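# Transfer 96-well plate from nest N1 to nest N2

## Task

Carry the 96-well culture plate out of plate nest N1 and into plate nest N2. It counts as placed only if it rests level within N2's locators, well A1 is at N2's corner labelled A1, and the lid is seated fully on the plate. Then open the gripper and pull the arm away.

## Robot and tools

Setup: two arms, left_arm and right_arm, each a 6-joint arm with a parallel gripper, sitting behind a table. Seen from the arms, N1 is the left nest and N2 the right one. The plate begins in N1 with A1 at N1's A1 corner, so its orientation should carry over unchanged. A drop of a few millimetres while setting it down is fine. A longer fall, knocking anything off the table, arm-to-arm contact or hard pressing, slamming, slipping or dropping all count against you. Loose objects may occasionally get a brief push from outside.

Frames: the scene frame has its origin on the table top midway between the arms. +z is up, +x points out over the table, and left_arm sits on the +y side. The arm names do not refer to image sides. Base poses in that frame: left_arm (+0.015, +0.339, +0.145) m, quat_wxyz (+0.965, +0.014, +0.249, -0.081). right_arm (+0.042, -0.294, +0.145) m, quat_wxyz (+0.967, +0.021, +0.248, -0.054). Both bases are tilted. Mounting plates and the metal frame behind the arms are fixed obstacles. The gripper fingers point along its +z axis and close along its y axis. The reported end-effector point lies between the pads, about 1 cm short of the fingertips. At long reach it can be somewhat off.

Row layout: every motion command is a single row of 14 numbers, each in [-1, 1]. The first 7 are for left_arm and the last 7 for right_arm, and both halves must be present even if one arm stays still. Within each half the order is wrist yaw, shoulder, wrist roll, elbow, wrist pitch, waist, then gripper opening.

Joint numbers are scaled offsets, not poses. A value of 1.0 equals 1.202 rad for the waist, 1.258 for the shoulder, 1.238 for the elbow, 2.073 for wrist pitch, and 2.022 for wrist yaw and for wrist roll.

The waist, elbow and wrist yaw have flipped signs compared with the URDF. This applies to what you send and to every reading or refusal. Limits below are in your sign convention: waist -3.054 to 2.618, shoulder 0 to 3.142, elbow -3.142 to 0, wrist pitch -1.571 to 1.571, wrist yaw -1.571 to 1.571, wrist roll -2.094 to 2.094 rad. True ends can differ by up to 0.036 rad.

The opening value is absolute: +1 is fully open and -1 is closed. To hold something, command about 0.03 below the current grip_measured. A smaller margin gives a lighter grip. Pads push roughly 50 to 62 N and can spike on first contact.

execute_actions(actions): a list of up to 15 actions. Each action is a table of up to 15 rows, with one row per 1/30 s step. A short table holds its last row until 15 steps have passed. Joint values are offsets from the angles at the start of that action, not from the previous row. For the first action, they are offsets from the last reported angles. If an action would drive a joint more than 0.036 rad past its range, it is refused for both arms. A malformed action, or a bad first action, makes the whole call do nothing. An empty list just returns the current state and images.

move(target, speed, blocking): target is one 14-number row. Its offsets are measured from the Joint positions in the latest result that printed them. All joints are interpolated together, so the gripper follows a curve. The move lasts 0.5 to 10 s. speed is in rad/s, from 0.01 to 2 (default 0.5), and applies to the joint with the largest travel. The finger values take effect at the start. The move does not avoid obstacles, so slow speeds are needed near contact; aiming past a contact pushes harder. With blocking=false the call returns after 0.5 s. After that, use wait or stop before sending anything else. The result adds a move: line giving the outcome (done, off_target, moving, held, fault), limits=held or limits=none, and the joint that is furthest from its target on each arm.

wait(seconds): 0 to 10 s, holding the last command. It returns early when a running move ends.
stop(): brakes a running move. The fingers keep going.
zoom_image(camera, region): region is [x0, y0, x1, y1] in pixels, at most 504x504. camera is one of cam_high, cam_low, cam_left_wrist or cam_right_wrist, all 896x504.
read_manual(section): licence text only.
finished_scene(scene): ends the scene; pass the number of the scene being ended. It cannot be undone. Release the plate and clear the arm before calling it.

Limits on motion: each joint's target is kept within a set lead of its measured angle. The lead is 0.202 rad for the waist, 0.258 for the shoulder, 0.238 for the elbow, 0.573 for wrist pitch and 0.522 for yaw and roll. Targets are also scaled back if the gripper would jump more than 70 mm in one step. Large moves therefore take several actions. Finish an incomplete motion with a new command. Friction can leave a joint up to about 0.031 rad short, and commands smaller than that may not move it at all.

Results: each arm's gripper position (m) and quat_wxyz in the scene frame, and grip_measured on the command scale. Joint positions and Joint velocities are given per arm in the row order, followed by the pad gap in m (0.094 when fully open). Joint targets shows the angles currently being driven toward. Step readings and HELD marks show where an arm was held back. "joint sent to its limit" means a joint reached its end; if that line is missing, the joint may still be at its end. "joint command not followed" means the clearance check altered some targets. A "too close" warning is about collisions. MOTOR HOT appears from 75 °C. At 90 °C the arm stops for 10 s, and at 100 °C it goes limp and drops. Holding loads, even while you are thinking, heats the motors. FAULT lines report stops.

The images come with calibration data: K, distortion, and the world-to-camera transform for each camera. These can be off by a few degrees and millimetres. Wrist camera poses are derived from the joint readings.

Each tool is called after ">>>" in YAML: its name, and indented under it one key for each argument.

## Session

>>> execute_actions:
  actions: []

Scene clock: 0.00 s.
left_arm: end_effector_position=(+0.3216, +0.4867, +0.2705) grip_measured=+1.000 end_effector_quat_wxyz=(+0.106, +0.172, +0.978, -0.044) | right_arm: end_effector_position=(+0.0775, -0.9750, +0.2803) grip_measured=+1.000 end_effector_quat_wxyz=(+0.500, +0.805, +0.213, -0.237)
Joint names: [wrist yaw, shoulder, wrist roll, elbow, wrist pitch, waist]
Joint positions: left_arm=[-0.7    1.363  1.387 -1.435 -1.464 -1.247  0.094] | right_arm=[ 0.111  2.292  1.369 -1.886  0.036  1.555  0.094]
Joint velocities: left_arm=[-0.007  0.007 -0.007 -0.002 -0.022 -0.012  0.   ] | right_arm=[-0.007 -0.007 -0.037  0.007 -0.051 -0.012  0.   ]
Joint targets: left_arm=[-0.700 1.363 1.387 -1.435 -1.464 -1.247] | right_arm=[0.111 2.292 1.369 -1.886 0.036 1.555]
camera_calibration (this result's frames):
cam_left_wrist: T_world_to_cam=[[-0.369061, -0.929066, 0.0250914, 0.568426], [-0.788461, 0.327272, 0.52079, -0.0256764], [-0.49206, 0.17242, -0.853316, 0.423322], [0, 0, 0, 1]] pos_world=[0.397839, 0.46352, 0.360337]
cam_right_wrist: T_world_to_cam=[[-0.329623, 0.461262, -0.823763, 0.703682], [0.889305, 0.444651, -0.106869, 0.436055], [0.316992, -0.767804, -0.556771, -0.511806], [0, 0, 0, 1]] pos_world=[0.00640276, -0.911441, 0.341309]

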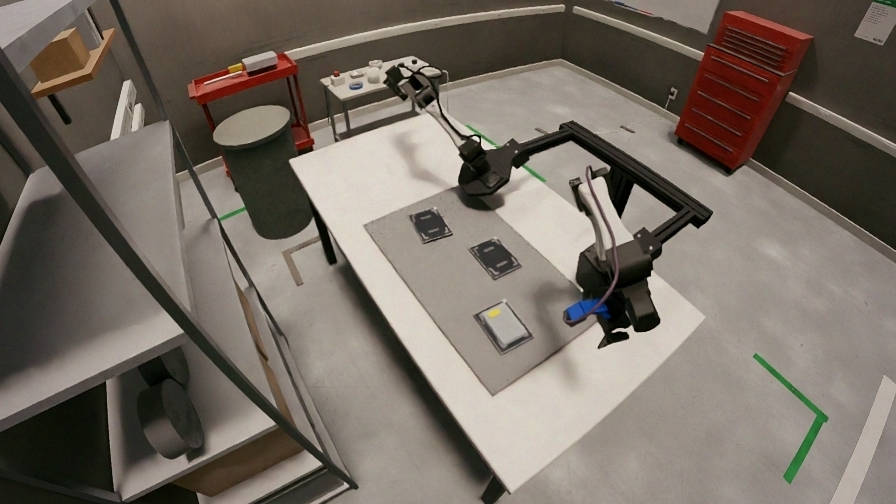

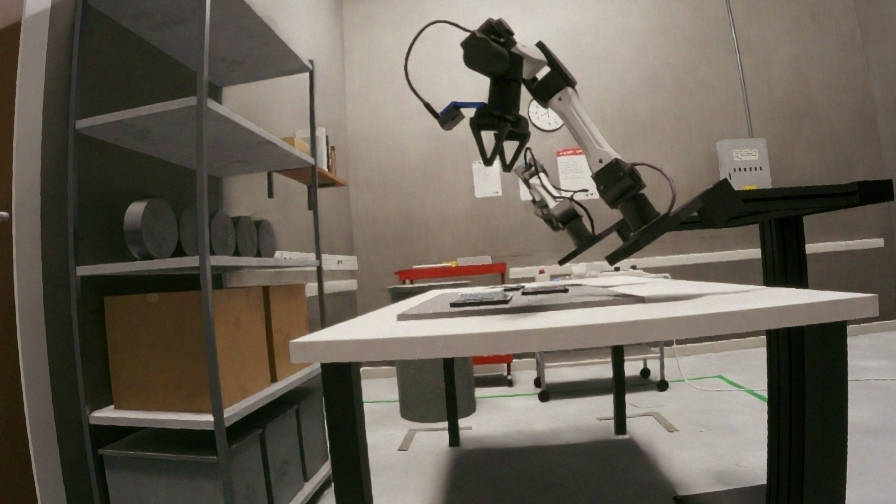

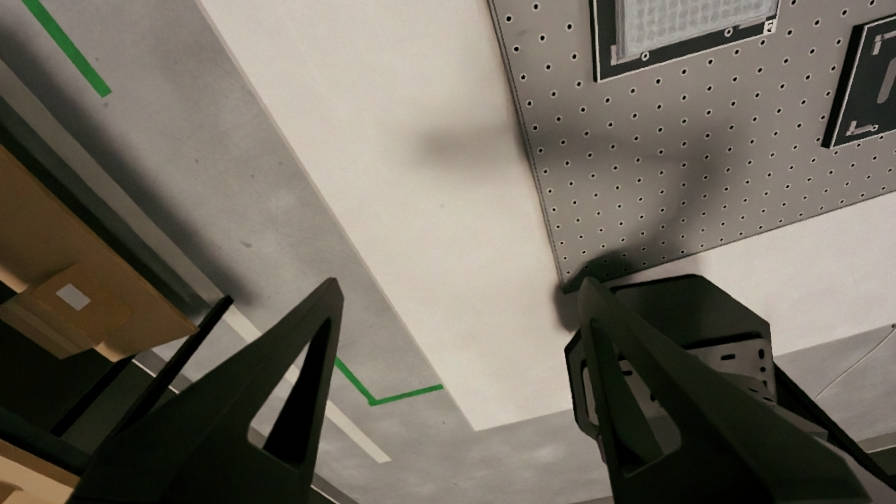

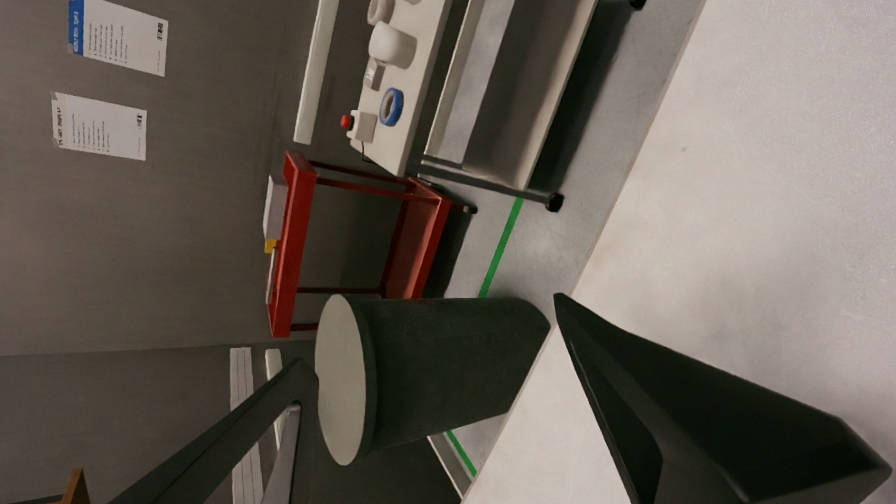

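>>> zoom_image:
  camera: "cam_high"
  region: [390,190,550,370]

>>> zoom_image:
  camera: "cam_left_wrist"
  region: [560,0,896,170]

Region (390, 190, 550, 370) of cam_high's 896x504 image, scaled by 2.800, with more detail than that image has.

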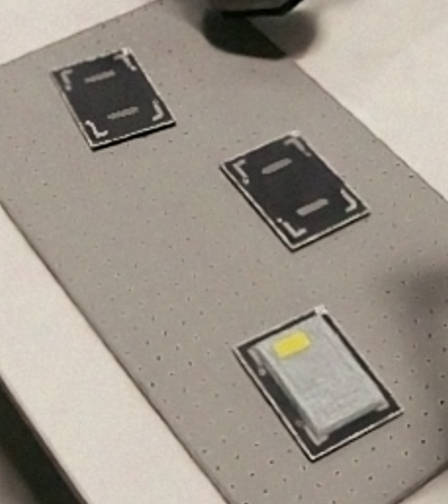

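Region (560, 0, 896, 170) of cam_left_wrist's 896x504 image, scaled by 1.500, with more detail than that image has; it fills the top 255 rows of this view, and the rest is white.

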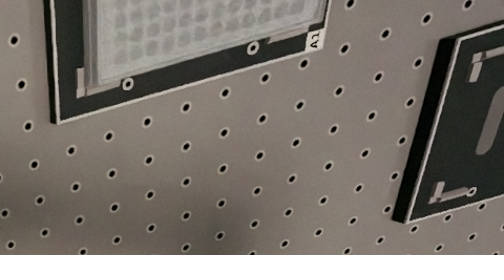

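>>> move:
  target: [0.192,0.024,-0.004,0.131,0.17,0.573,1, -0.06,-0.435,-0.66,0.448,-0.169,-0.76,1]
  speed: 0.8

Scene clock: 24.30 s.
left_arm: end_effector_position=(+0.3680, +0.3986, +0.1705) grip_measured=+1.000 end_effector_quat_wxyz=(-0.001, +0.486, +0.872, -0.055) | right_arm: end_effector_position=(+0.4411, -0.6424, +0.0920) grip_measured=+1.000 end_effector_quat_wxyz=(+0.159, +0.320, +0.913, -0.196)
Joint names: [wrist yaw, shoulder, wrist roll, elbow, wrist pitch, waist]
Joint positions: left_arm=[-0.319  1.38   1.385 -1.288 -1.125 -0.567  0.094] | right_arm=[ 0.001  1.766  0.047 -1.353 -0.301  0.639  0.094]
Joint velocities: left_arm=[ 0.125  0.012 -0.022 -0.012 -0.022  0.017  0.   ] | right_arm=[ 0.022 -0.002 -0.037 -0.022 -0.022  0.012  0.   ]
Joint targets: left_arm=[-0.311 1.394 1.379 -1.272 -1.111 -0.558] | right_arm=[-0.010 1.745 0.035 -1.332 -0.315 0.641]
move: off_target (right_arm); limits=none; left_arm: farthest joint: the elbow, 0.015 radians from its target (0.162 radians at the start); right_arm: farthest joint: the shoulder, 0.021 radians from its target (0.547 radians at the start)
camera_calibration (this result's frames):
cam_left_wrist: T_world_to_cam=[[-0.864011, -0.497638, 0.0764257, 0.507695], [-0.331797, 0.67697, 0.65698, -0.238837], [-0.378676, 0.54228, -0.750025, 0.169167], [0, 0, 0, 1]] pos_world=[0.423469, 0.322598, 0.24499]
cam_right_wrist: T_world_to_cam=[[-0.834146, -0.525131, 0.168634, 0.0126063], [-0.526614, 0.849186, 0.0394988, 0.815705], [-0.163944, -0.0558575, -0.984887, 0.232442], [0, 0, 0, 1]] pos_world=[0.478185, -0.673082, 0.194584]

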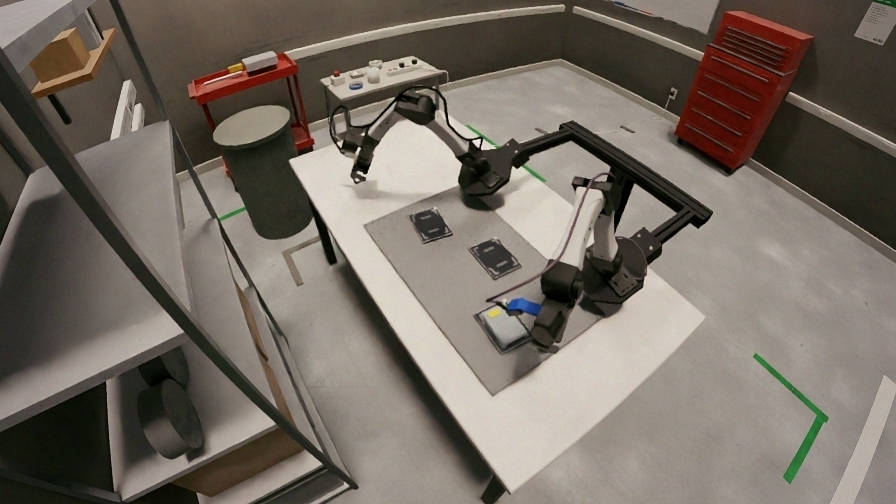

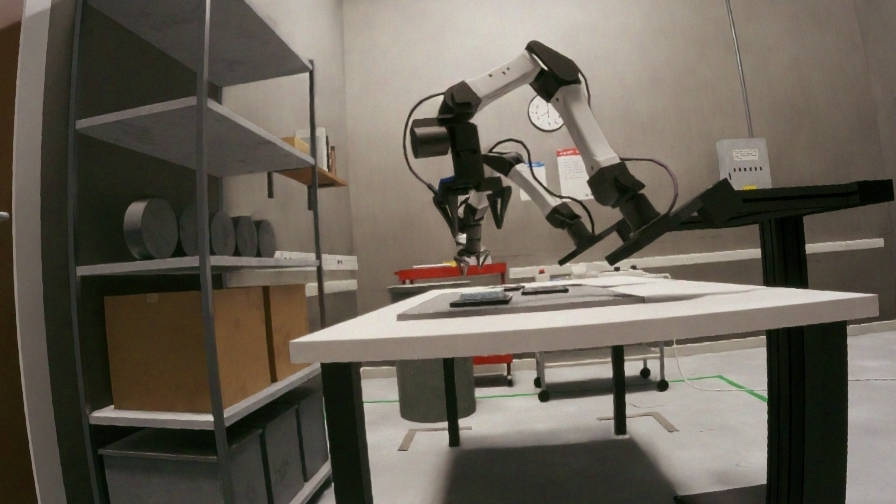

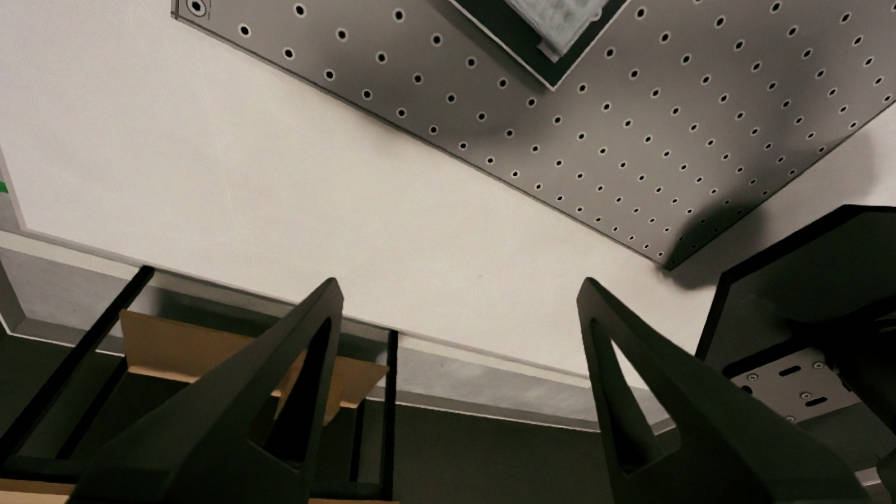

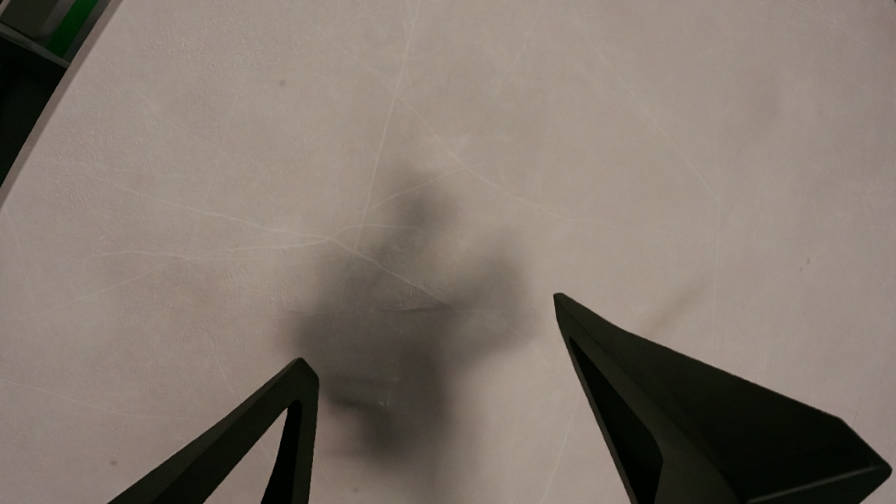

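>>> move:
  target: [0.2,0.047,-0.012,0.16,0.184,0.587,1, -0.072,-0.466,-0.666,0.43,-0.2,-0.767,1]
  speed: 0.8

Scene clock: 31.20 s.
left_arm: end_effector_position=(+0.3759, +0.2457, +0.0979) grip_measured=+1.000 end_effector_quat_wxyz=(-0.003, +0.733, +0.681, -0.002) | right_arm: end_effector_position=(+0.3563, -0.2707, +0.1077) grip_measured=+1.000 end_effector_quat_wxyz=(-0.014, +0.649, -0.761, +0.002)
Joint names: [wrist yaw, shoulder, wrist roll, elbow, wrist pitch, waist]
Joint positions: left_arm=[ 0.077  1.427  1.366 -1.105 -0.758  0.13   0.094] | right_arm=[-0.132  1.201 -1.288 -0.841 -0.701 -0.276  0.094]
Joint velocities: left_arm=[-0.007  0.002  0.051  0.007  0.066  0.017  0.   ] | right_arm=[ 0.066  0.012 -0.037  0.007 -0.022  0.017  0.   ]
Joint targets: left_arm=[0.085 1.439 1.360 -1.090 -0.743 0.139] | right_arm=[-0.145 1.180 -1.300 -0.821 -0.715 -0.283]
move: off_target (right_arm); limits=none; left_arm: farthest joint: the elbow, 0.015 radians from its target (0.198 radians at the start); right_arm: farthest joint: the shoulder, 0.022 radians from its target (0.586 radians at the start)
camera_calibration (this result's frames):
cam_left_wrist: T_world_to_cam=[[-0.994593, 0.103186, -0.0117038, 0.354049], [0.0655187, 0.710946, 0.700188, -0.247011], [0.0805701, 0.695636, -0.713862, -0.0131985], [0, 0, 0, 1]] pos_world=[0.369382, 0.14826, 0.167676]
cam_right_wrist: T_world_to_cam=[[0.90335, -0.425077, 0.0571671, -0.445554], [-0.396376, -0.776477, 0.489866, -0.0801863], [-0.163842, -0.46518, -0.869921, 0.131482], [0, 0, 0, 1]] pos_world=[0.39225, -0.190495, 0.17913]

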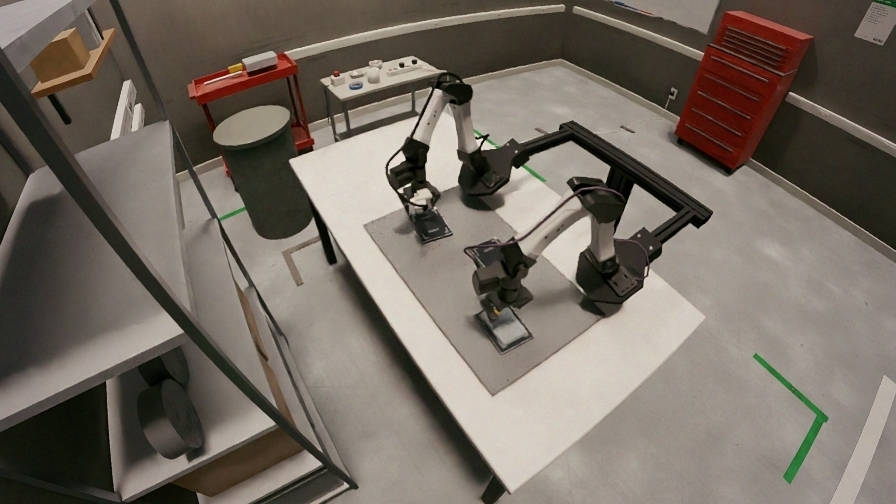

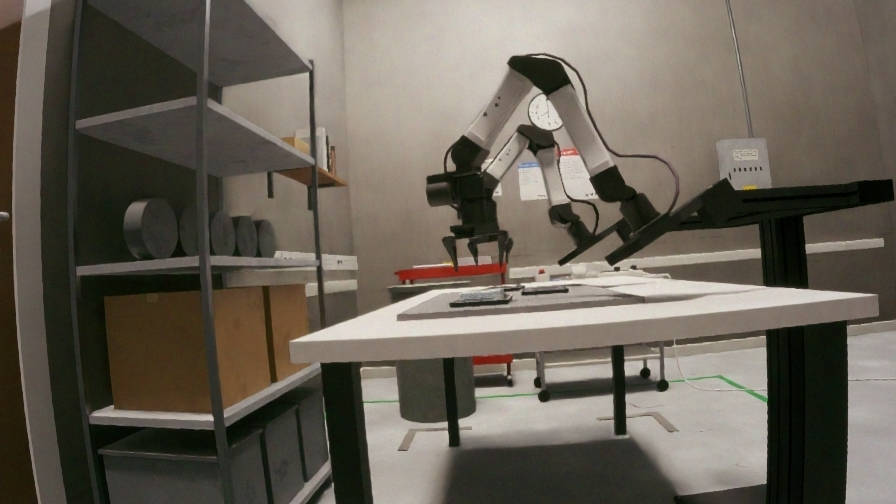

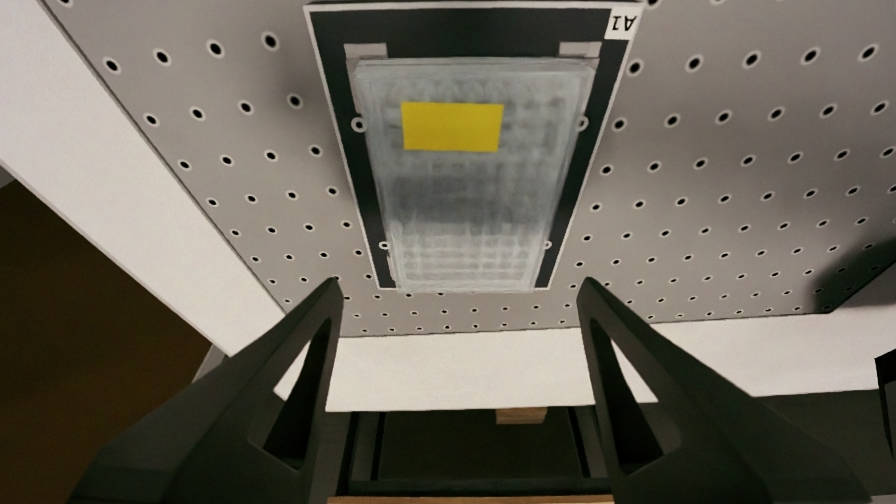

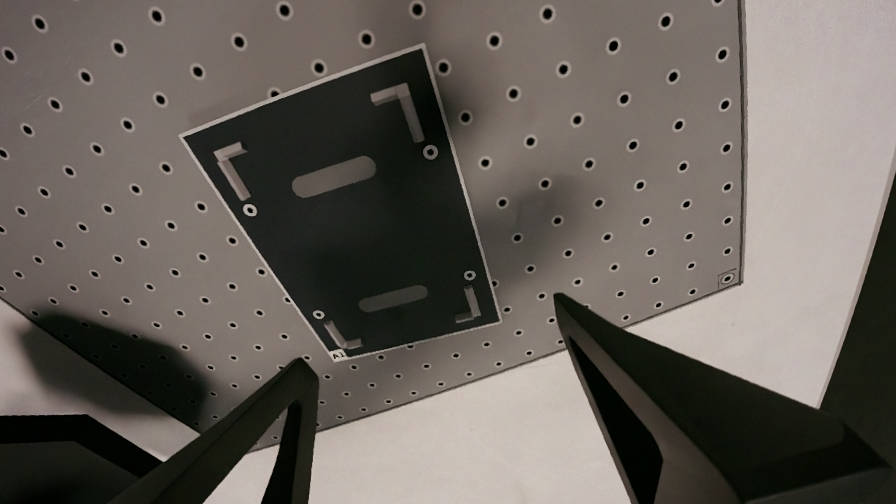

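>>> move:
  target: [0,0.062,0,0.073,0.076,0,1, 0,0,0,0,0,0,1]
  speed: 0.3

Scene clock: 38.70 s.
left_arm: end_effector_position=(+0.3691, +0.2448, +0.0619) grip_measured=+1.000 end_effector_quat_wxyz=(-0.005, +0.733, +0.681, -0.002) | right_arm: end_effector_position=(+0.3563, -0.2707, +0.1077) grip_measured=+1.000 end_effector_quat_wxyz=(-0.014, +0.649, -0.761, +0.002)
Joint names: [wrist yaw, shoulder, wrist roll, elbow, wrist pitch, waist]
Joint positions: left_arm=[ 0.077  1.496  1.366 -1.028 -0.615  0.13   0.094] | right_arm=[-0.132  1.201 -1.288 -0.841 -0.701 -0.276  0.094]
Joint velocities: left_arm=[-0.007 -0.002 -0.022 -0.012 -0.007 -0.007  0.   ] | right_arm=[-0.037 -0.012 -0.022  0.007  0.007 -0.002  0.   ]
Joint targets: left_arm=[0.077 1.506 1.366 -1.014 -0.600 0.130] | right_arm=[-0.132 1.201 -1.287 -0.841 -0.701 -0.276]
move: done; limits=none; left_arm: farthest joint: the wrist pitch, 0.014 radians from its target (0.157 radians at the start); right_arm: farthest joint: the waist, 0.000 radians from its target (0.000 radians at the start)
camera_calibration (this result's frames):
cam_left_wrist: T_world_to_cam=[[-0.994599, 0.103425, -0.00870715, 0.346735], [0.0677335, 0.710346, 0.700586, -0.221365], [0.0786435, 0.696213, -0.713515, -0.0371838], [0, 0, 0, 1]] pos_world=[0.362781, 0.147272, 0.131573]
cam_right_wrist: T_world_to_cam=[[0.903512, -0.424732, 0.0571764, -0.44552], [-0.396083, -0.776624, 0.489871, -0.0803309], [-0.163659, -0.465251, -0.869918, 0.131397], [0, 0, 0, 1]] pos_world=[0.392219, -0.190481, 0.17913]

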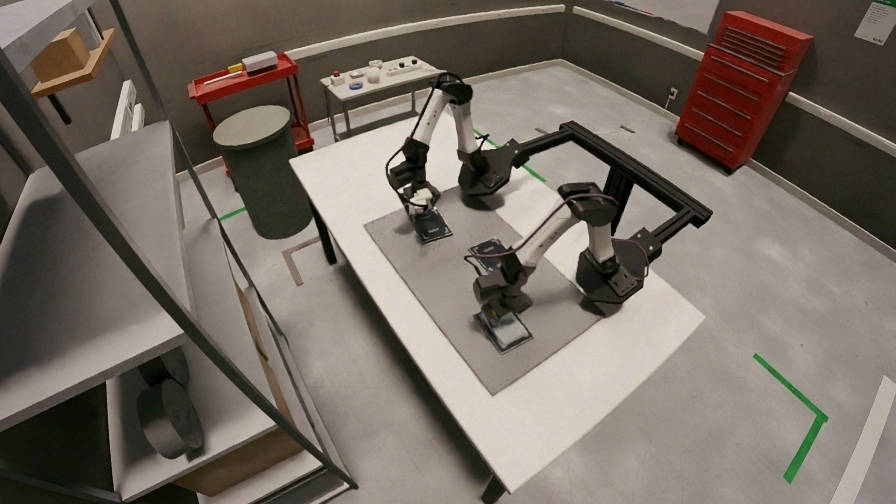

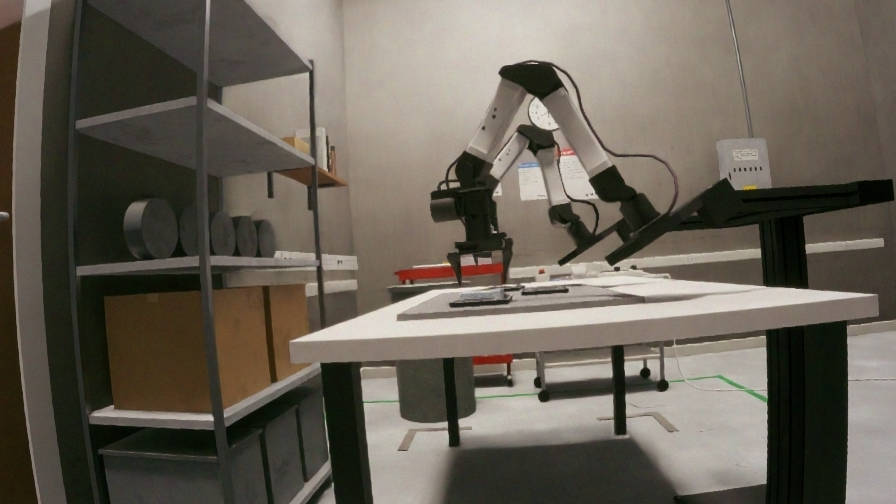

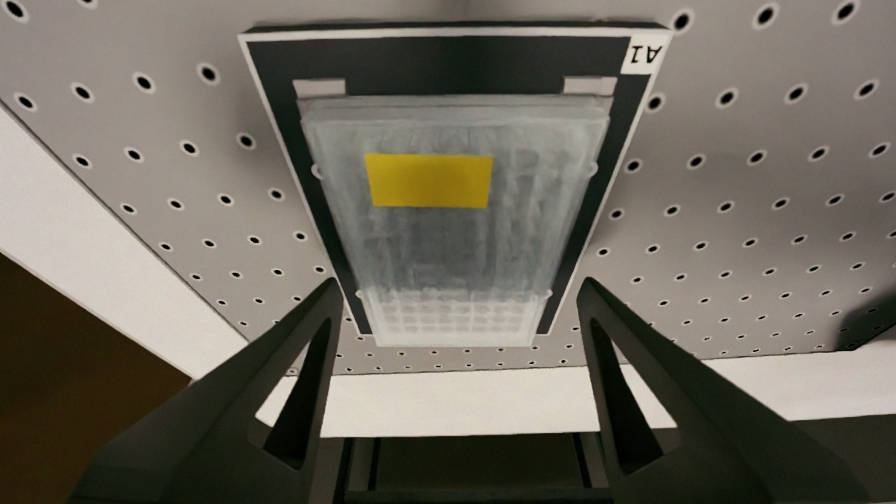

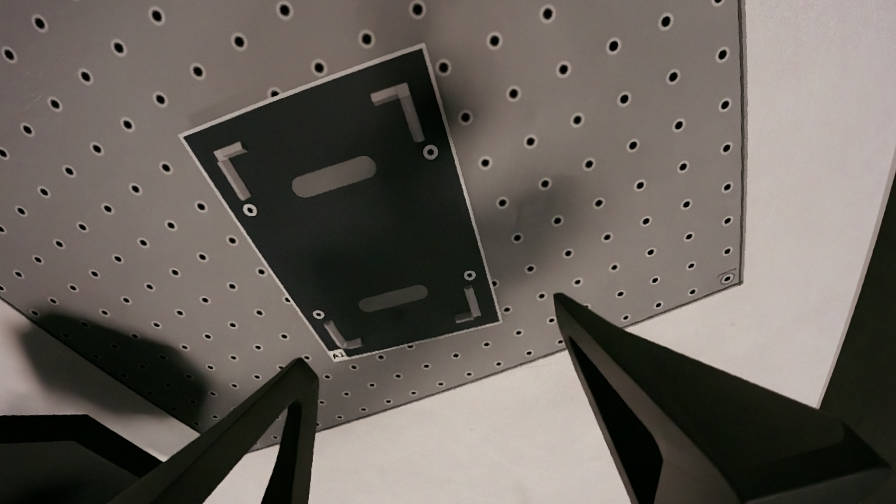

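>>> move:
  target: [0,0.065,0,0.028,0.052,0,1, 0,0,0,0,0,0,1]
  speed: 0.12

Scene clock: 46.40 s.
left_arm: end_effector_position=(+0.3706, +0.2425, +0.0377) grip_measured=+1.000 end_effector_quat_wxyz=(-0.003, +0.733, +0.681, -0.001) | right_arm: end_effector_position=(+0.3563, -0.2707, +0.1077) grip_measured=+1.000 end_effector_quat_wxyz=(-0.014, +0.649, -0.761, +0.002)
Joint names: [wrist yaw, shoulder, wrist roll, elbow, wrist pitch, waist]
Joint positions: left_arm=[ 0.077  1.566  1.366 -1.009 -0.521  0.13   0.094] | right_arm=[-0.132  1.201 -1.288 -0.841 -0.701 -0.276  0.094]
Joint velocities: left_arm=[ 0.022 -0.012  0.037 -0.017 -0.066  0.012  0.   ] | right_arm=[ 0.037  0.002  0.007 -0.002 -0.022  0.007  0.   ]
Joint targets: left_arm=[0.077 1.578 1.366 -0.993 -0.507 0.130] | right_arm=[-0.132 1.201 -1.288 -0.841 -0.701 -0.276]
move: done; limits=none; left_arm: farthest joint: the elbow, 0.015 radians from its target (0.035 radians at the start); right_arm: farthest joint: the waist, 0.000 radians from its target (0.000 radians at the start)
camera_calibration (this result's frames):
cam_left_wrist: T_world_to_cam=[[-0.994587, 0.103065, -0.0132021, 0.348457], [0.0644116, 0.711245, 0.699987, -0.201834], [0.0815338, 0.695347, -0.714034, -0.0537618], [0, 0, 0, 1]] pos_world=[0.363955, 0.145023, 0.107494]
cam_right_wrist: T_world_to_cam=[[0.903512, -0.424732, 0.0571764, -0.44552], [-0.396083, -0.776624, 0.489871, -0.0803309], [-0.163659, -0.465251, -0.869918, 0.131397], [0, 0, 0, 1]] pos_world=[0.392219, -0.190481, 0.17913]

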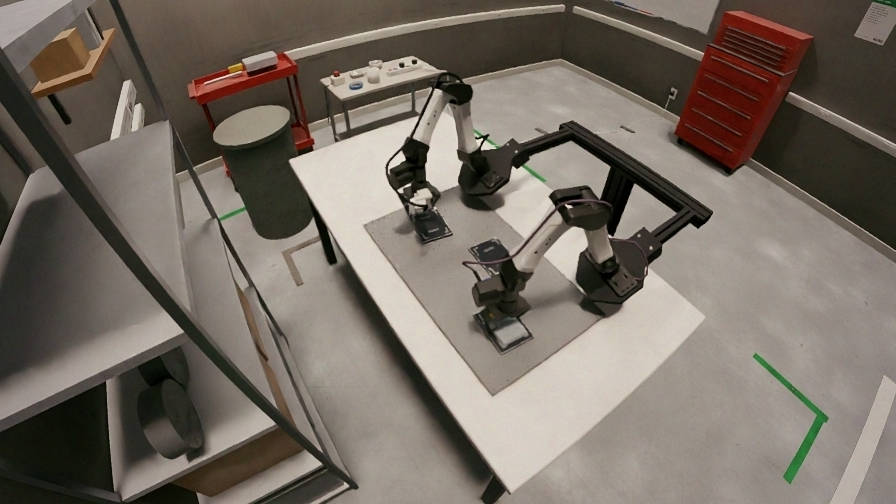

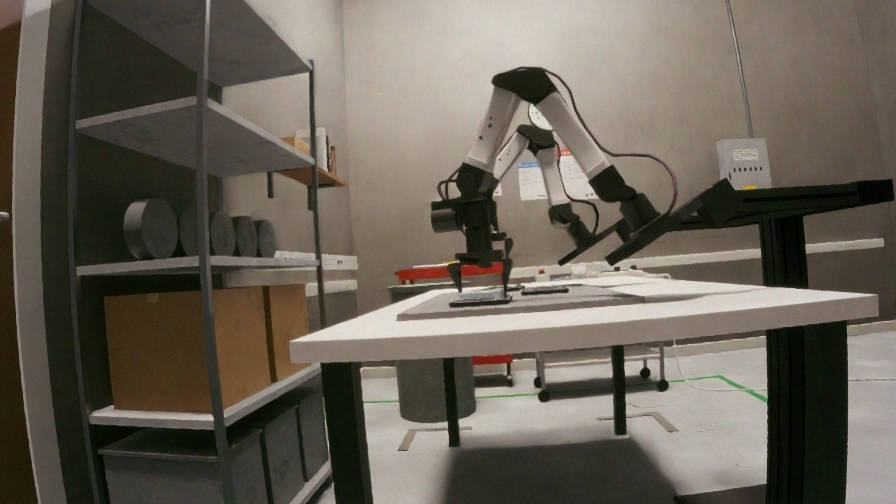

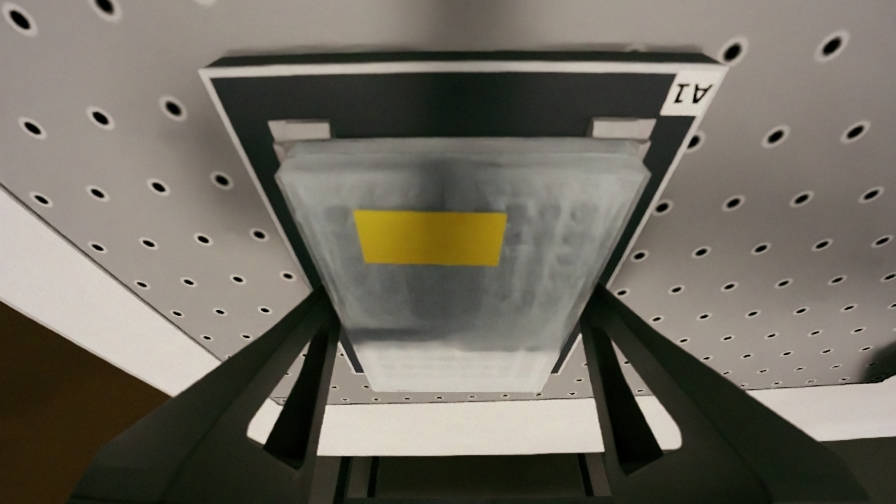

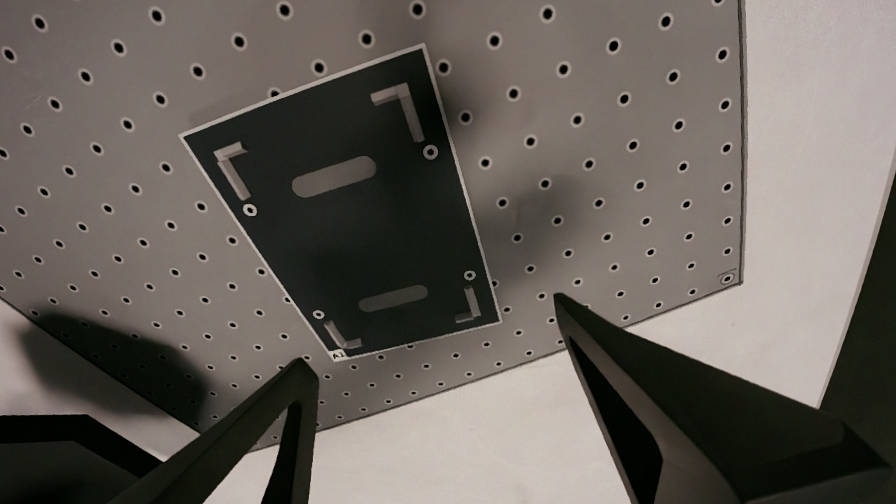

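>>> move:
  target: [0,0.015,0,0.015,0.01,0,1, 0,0,0,0,0,0,1]
  speed: 0.05

>>> execute_actions:
  actions:
    - [[0,0.012,0,0.012,0.007,0,0.8,0,0,0,0,0,0,1]]
    - [[0,0,0,0,0,0,0.74,0,0,0,0,0,0,1]]
    - [[0,0,0,0,0,0,0.74,0,0,0,0,0,0,1]]

Scene clock: 51.43 s.
left_arm: end_effector_position=(+0.3720, +0.2420, +0.0377) grip_measured=+1.000 end_effector_quat_wxyz=(-0.000, +0.732, +0.681, +0.000) | right_arm: end_effector_position=(+0.3563, -0.2707, +0.1077) grip_measured=+1.000 end_effector_quat_wxyz=(-0.014, +0.649, -0.761, +0.002)
Joint names: [wrist yaw, shoulder, wrist roll, elbow, wrist pitch, waist]
Joint positions: left_arm=[ 0.077  1.566  1.366 -1.009 -0.515  0.13   0.094] | right_arm=[-0.132  1.201 -1.288 -0.841 -0.701 -0.276  0.094]
Joint velocities: left_arm=[ 0.037  0.002 -0.007  0.007  0.007  0.002  0.   ] | right_arm=[-0.022 -0.032 -0.022  0.017 -0.007  0.017  0.   ]
Joint targets: left_arm=[0.077 1.585 1.366 -0.990 -0.500 0.130] | right_arm=[-0.132 1.201 -1.288 -0.841 -0.701 -0.276]
move: done; limits=none; left_arm: farthest joint: the shoulder, 0.019 radians from its target (0.019 radians at the start); right_arm: farthest joint: the waist, 0.000 radians from its target (0.000 radians at the start)
camera_calibration (this result's frames):
cam_left_wrist: T_world_to_cam=[[-0.99454, 0.102575, -0.0191945, 0.350259], [0.0599861, 0.712441, 0.699163, -0.200244], [0.0853916, 0.694194, -0.714705, -0.0547271], [0, 0, 0, 1]] pos_world=[0.365031, 0.144726, 0.107613]
cam_right_wrist: T_world_to_cam=[[0.903512, -0.424732, 0.0571764, -0.44552], [-0.396083, -0.776624, 0.489871, -0.0803309], [-0.163659, -0.465251, -0.869918, 0.131397], [0, 0, 0, 1]] pos_world=[0.392219, -0.190481, 0.17913]

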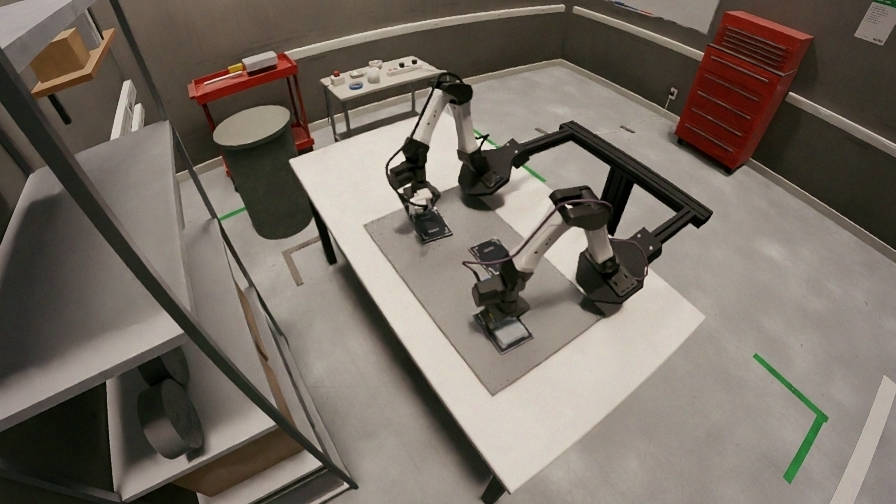

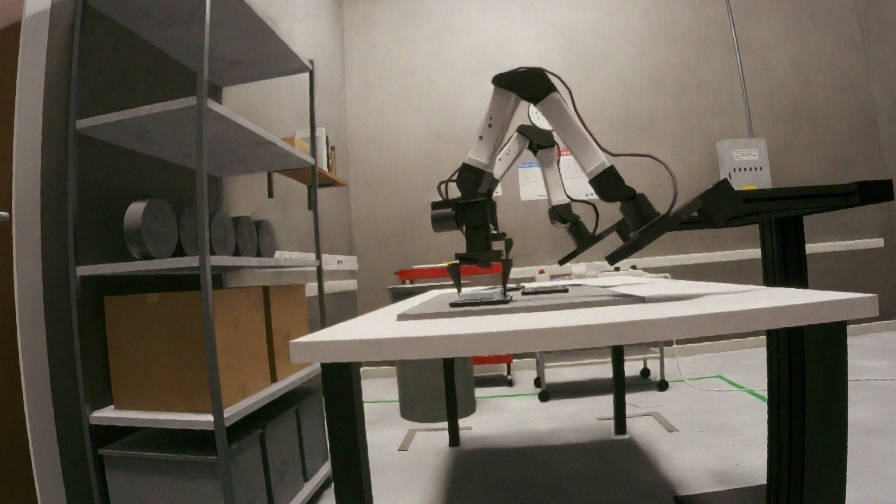

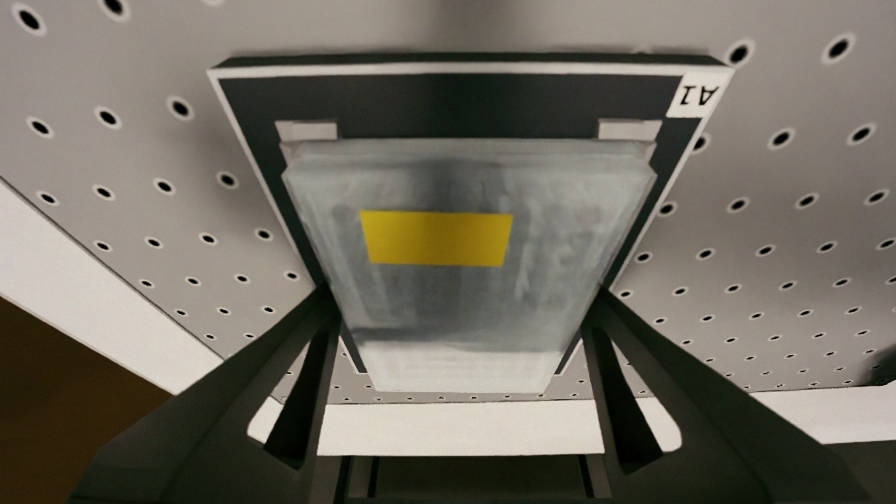

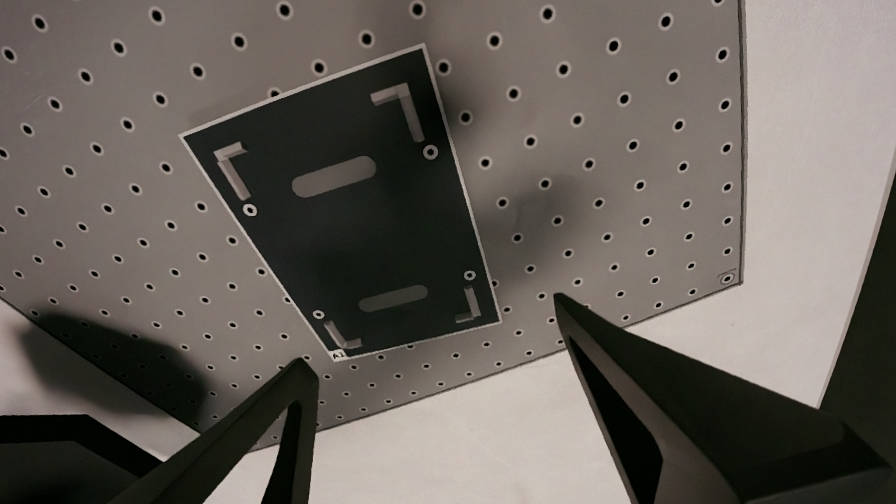

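Scene clock: 52.93 s.
left_arm: end_effector_position=(+0.3714, +0.2421, +0.0376) grip_measured=+0.804 end_effector_quat_wxyz=(-0.001, +0.732, +0.681, -0.000) | right_arm: end_effector_position=(+0.3563, -0.2707, +0.1077) grip_measured=+1.000 end_effector_quat_wxyz=(-0.014, +0.649, -0.761, +0.002)
Joint names: [wrist yaw, shoulder, wrist roll, elbow, wrist pitch, waist]
Joint positions: left_arm=[ 0.077  1.566  1.366 -1.008 -0.516  0.13   0.085] | right_arm=[-0.132  1.201 -1.288 -0.841 -0.701 -0.276  0.094]
Joint velocities: left_arm=[ 0.022 -0.012  0.051 -0.007  0.007  0.007  0.   ] | right_arm=[ 0.066  0.007 -0.037  0.002  0.081 -0.002  0.   ]
Joint targets: left_arm=[0.077 1.566 1.366 -1.008 -0.516 0.130] | right_arm=[-0.132 1.201 -1.288 -0.841 -0.701 -0.276]
Step readings (joint positions; steps 1 to 15: 1st action; 16 to 30: 2nd action; 31 to 45: 3rd action):
0: left_arm=[0.077 1.566 1.366 -1.009 -0.515 0.130] | right_arm=[-0.132 1.201 -1.288 -0.841 -0.701 -0.276]
1: left_arm=[0.077 1.566 1.366 -1.009 -0.515 0.130] | right_arm=[-0.132 1.201 -1.288 -0.841 -0.701 -0.276]
2: left_arm=[0.077 1.566 1.366 -1.008 -0.517 0.130] | right_arm=[-0.132 1.201 -1.288 -0.841 -0.701 -0.276]
4: left_arm=[0.077 1.566 1.366 -1.008 -0.516 0.130] | right_arm=[-0.132 1.201 -1.288 -0.841 -0.701 -0.276]
8: left_arm=[0.077 1.566 1.366 -1.008 -0.516 0.130] | right_arm=[-0.132 1.201 -1.288 -0.841 -0.701 -0.276]
15: left_arm=[0.077 1.566 1.366 -1.008 -0.516 0.130] | right_arm=[-0.132 1.201 -1.288 -0.841 -0.701 -0.276]
16: left_arm=[0.077 1.566 1.366 -1.008 -0.516 0.130] | right_arm=[-0.132 1.201 -1.288 -0.841 -0.701 -0.276]
17: left_arm=[0.077 1.566 1.366 -1.008 -0.516 0.130] | right_arm=[-0.132 1.201 -1.288 -0.841 -0.701 -0.276]
19: left_arm=[0.077 1.566 1.366 -1.008 -0.516 0.130] | right_arm=[-0.132 1.201 -1.288 -0.841 -0.701 -0.276]
23: left_arm=[0.077 1.566 1.366 -1.008 -0.516 0.130] | right_arm=[-0.132 1.201 -1.288 -0.841 -0.701 -0.276]
30: left_arm=[0.077 1.566 1.366 -1.008 -0.516 0.130] | right_arm=[-0.132 1.201 -1.288 -0.841 -0.701 -0.276]
31: left_arm=[0.077 1.566 1.366 -1.008 -0.516 0.130] | right_arm=[-0.132 1.201 -1.288 -0.841 -0.701 -0.276]
32: left_arm=[0.077 1.566 1.366 -1.008 -0.516 0.130] | right_arm=[-0.132 1.201 -1.288 -0.841 -0.701 -0.276]
34: left_arm=[0.077 1.566 1.366 -1.008 -0.516 0.130] | right_arm=[-0.132 1.201 -1.288 -0.841 -0.701 -0.276]
38: left_arm=[0.077 1.566 1.366 -1.008 -0.516 0.130] | right_arm=[-0.132 1.201 -1.288 -0.841 -0.701 -0.276]
45: Joint positions above
camera_calibration (this result's frames):
cam_left_wrist: T_world_to_cam=[[-0.99456, 0.102722, -0.0172556, 0.349543], [0.0614413, 0.712325, 0.699156, -0.200695], [0.0841104, 0.694292, -0.714761, -0.0543803], [0, 0, 0, 1]] pos_world=[0.364547, 0.14481, 0.10748]
cam_right_wrist: T_world_to_cam=[[0.903512, -0.424732, 0.0571764, -0.44552], [-0.396083, -0.776624, 0.489871, -0.0803309], [-0.163659, -0.465251, -0.869918, 0.131397], [0, 0, 0, 1]] pos_world=[0.392219, -0.190481, 0.17913]

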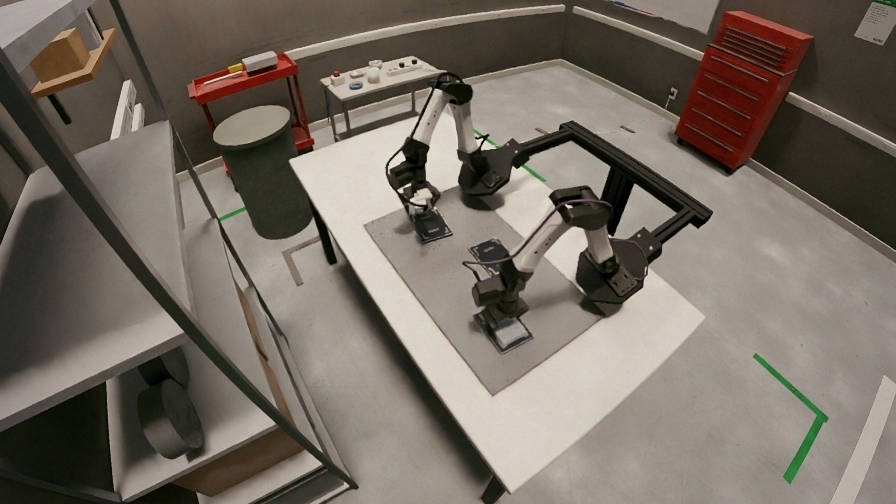

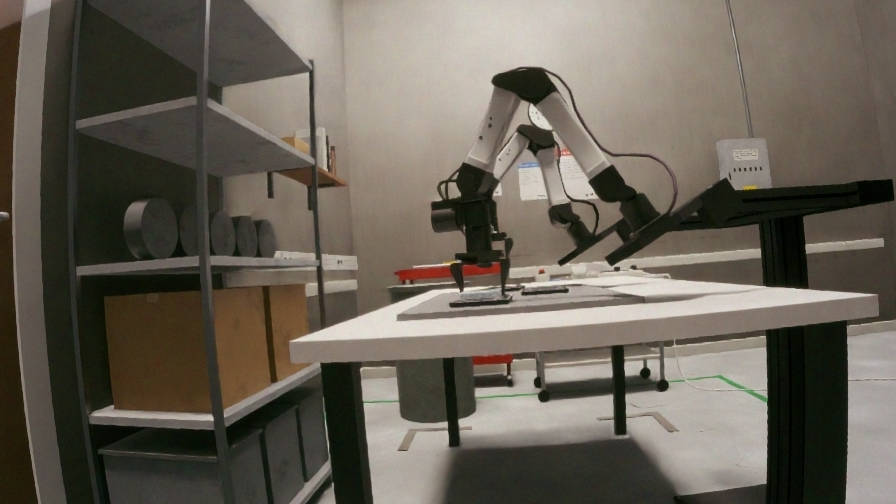

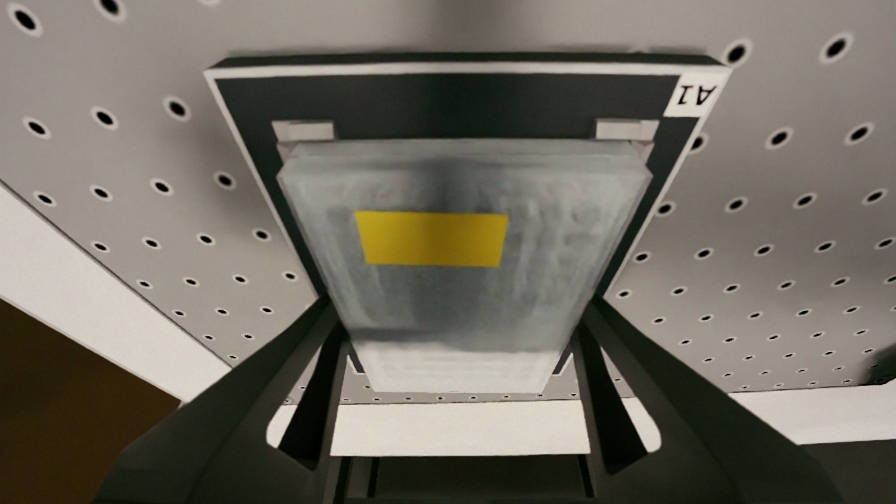

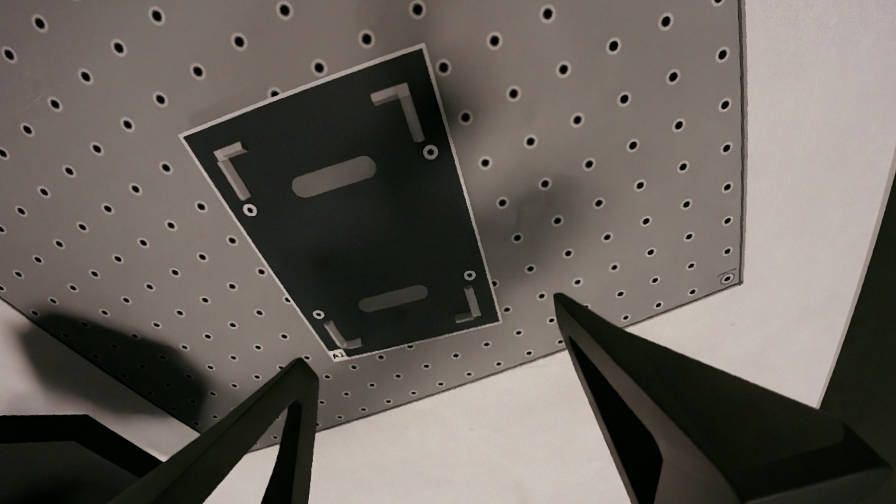

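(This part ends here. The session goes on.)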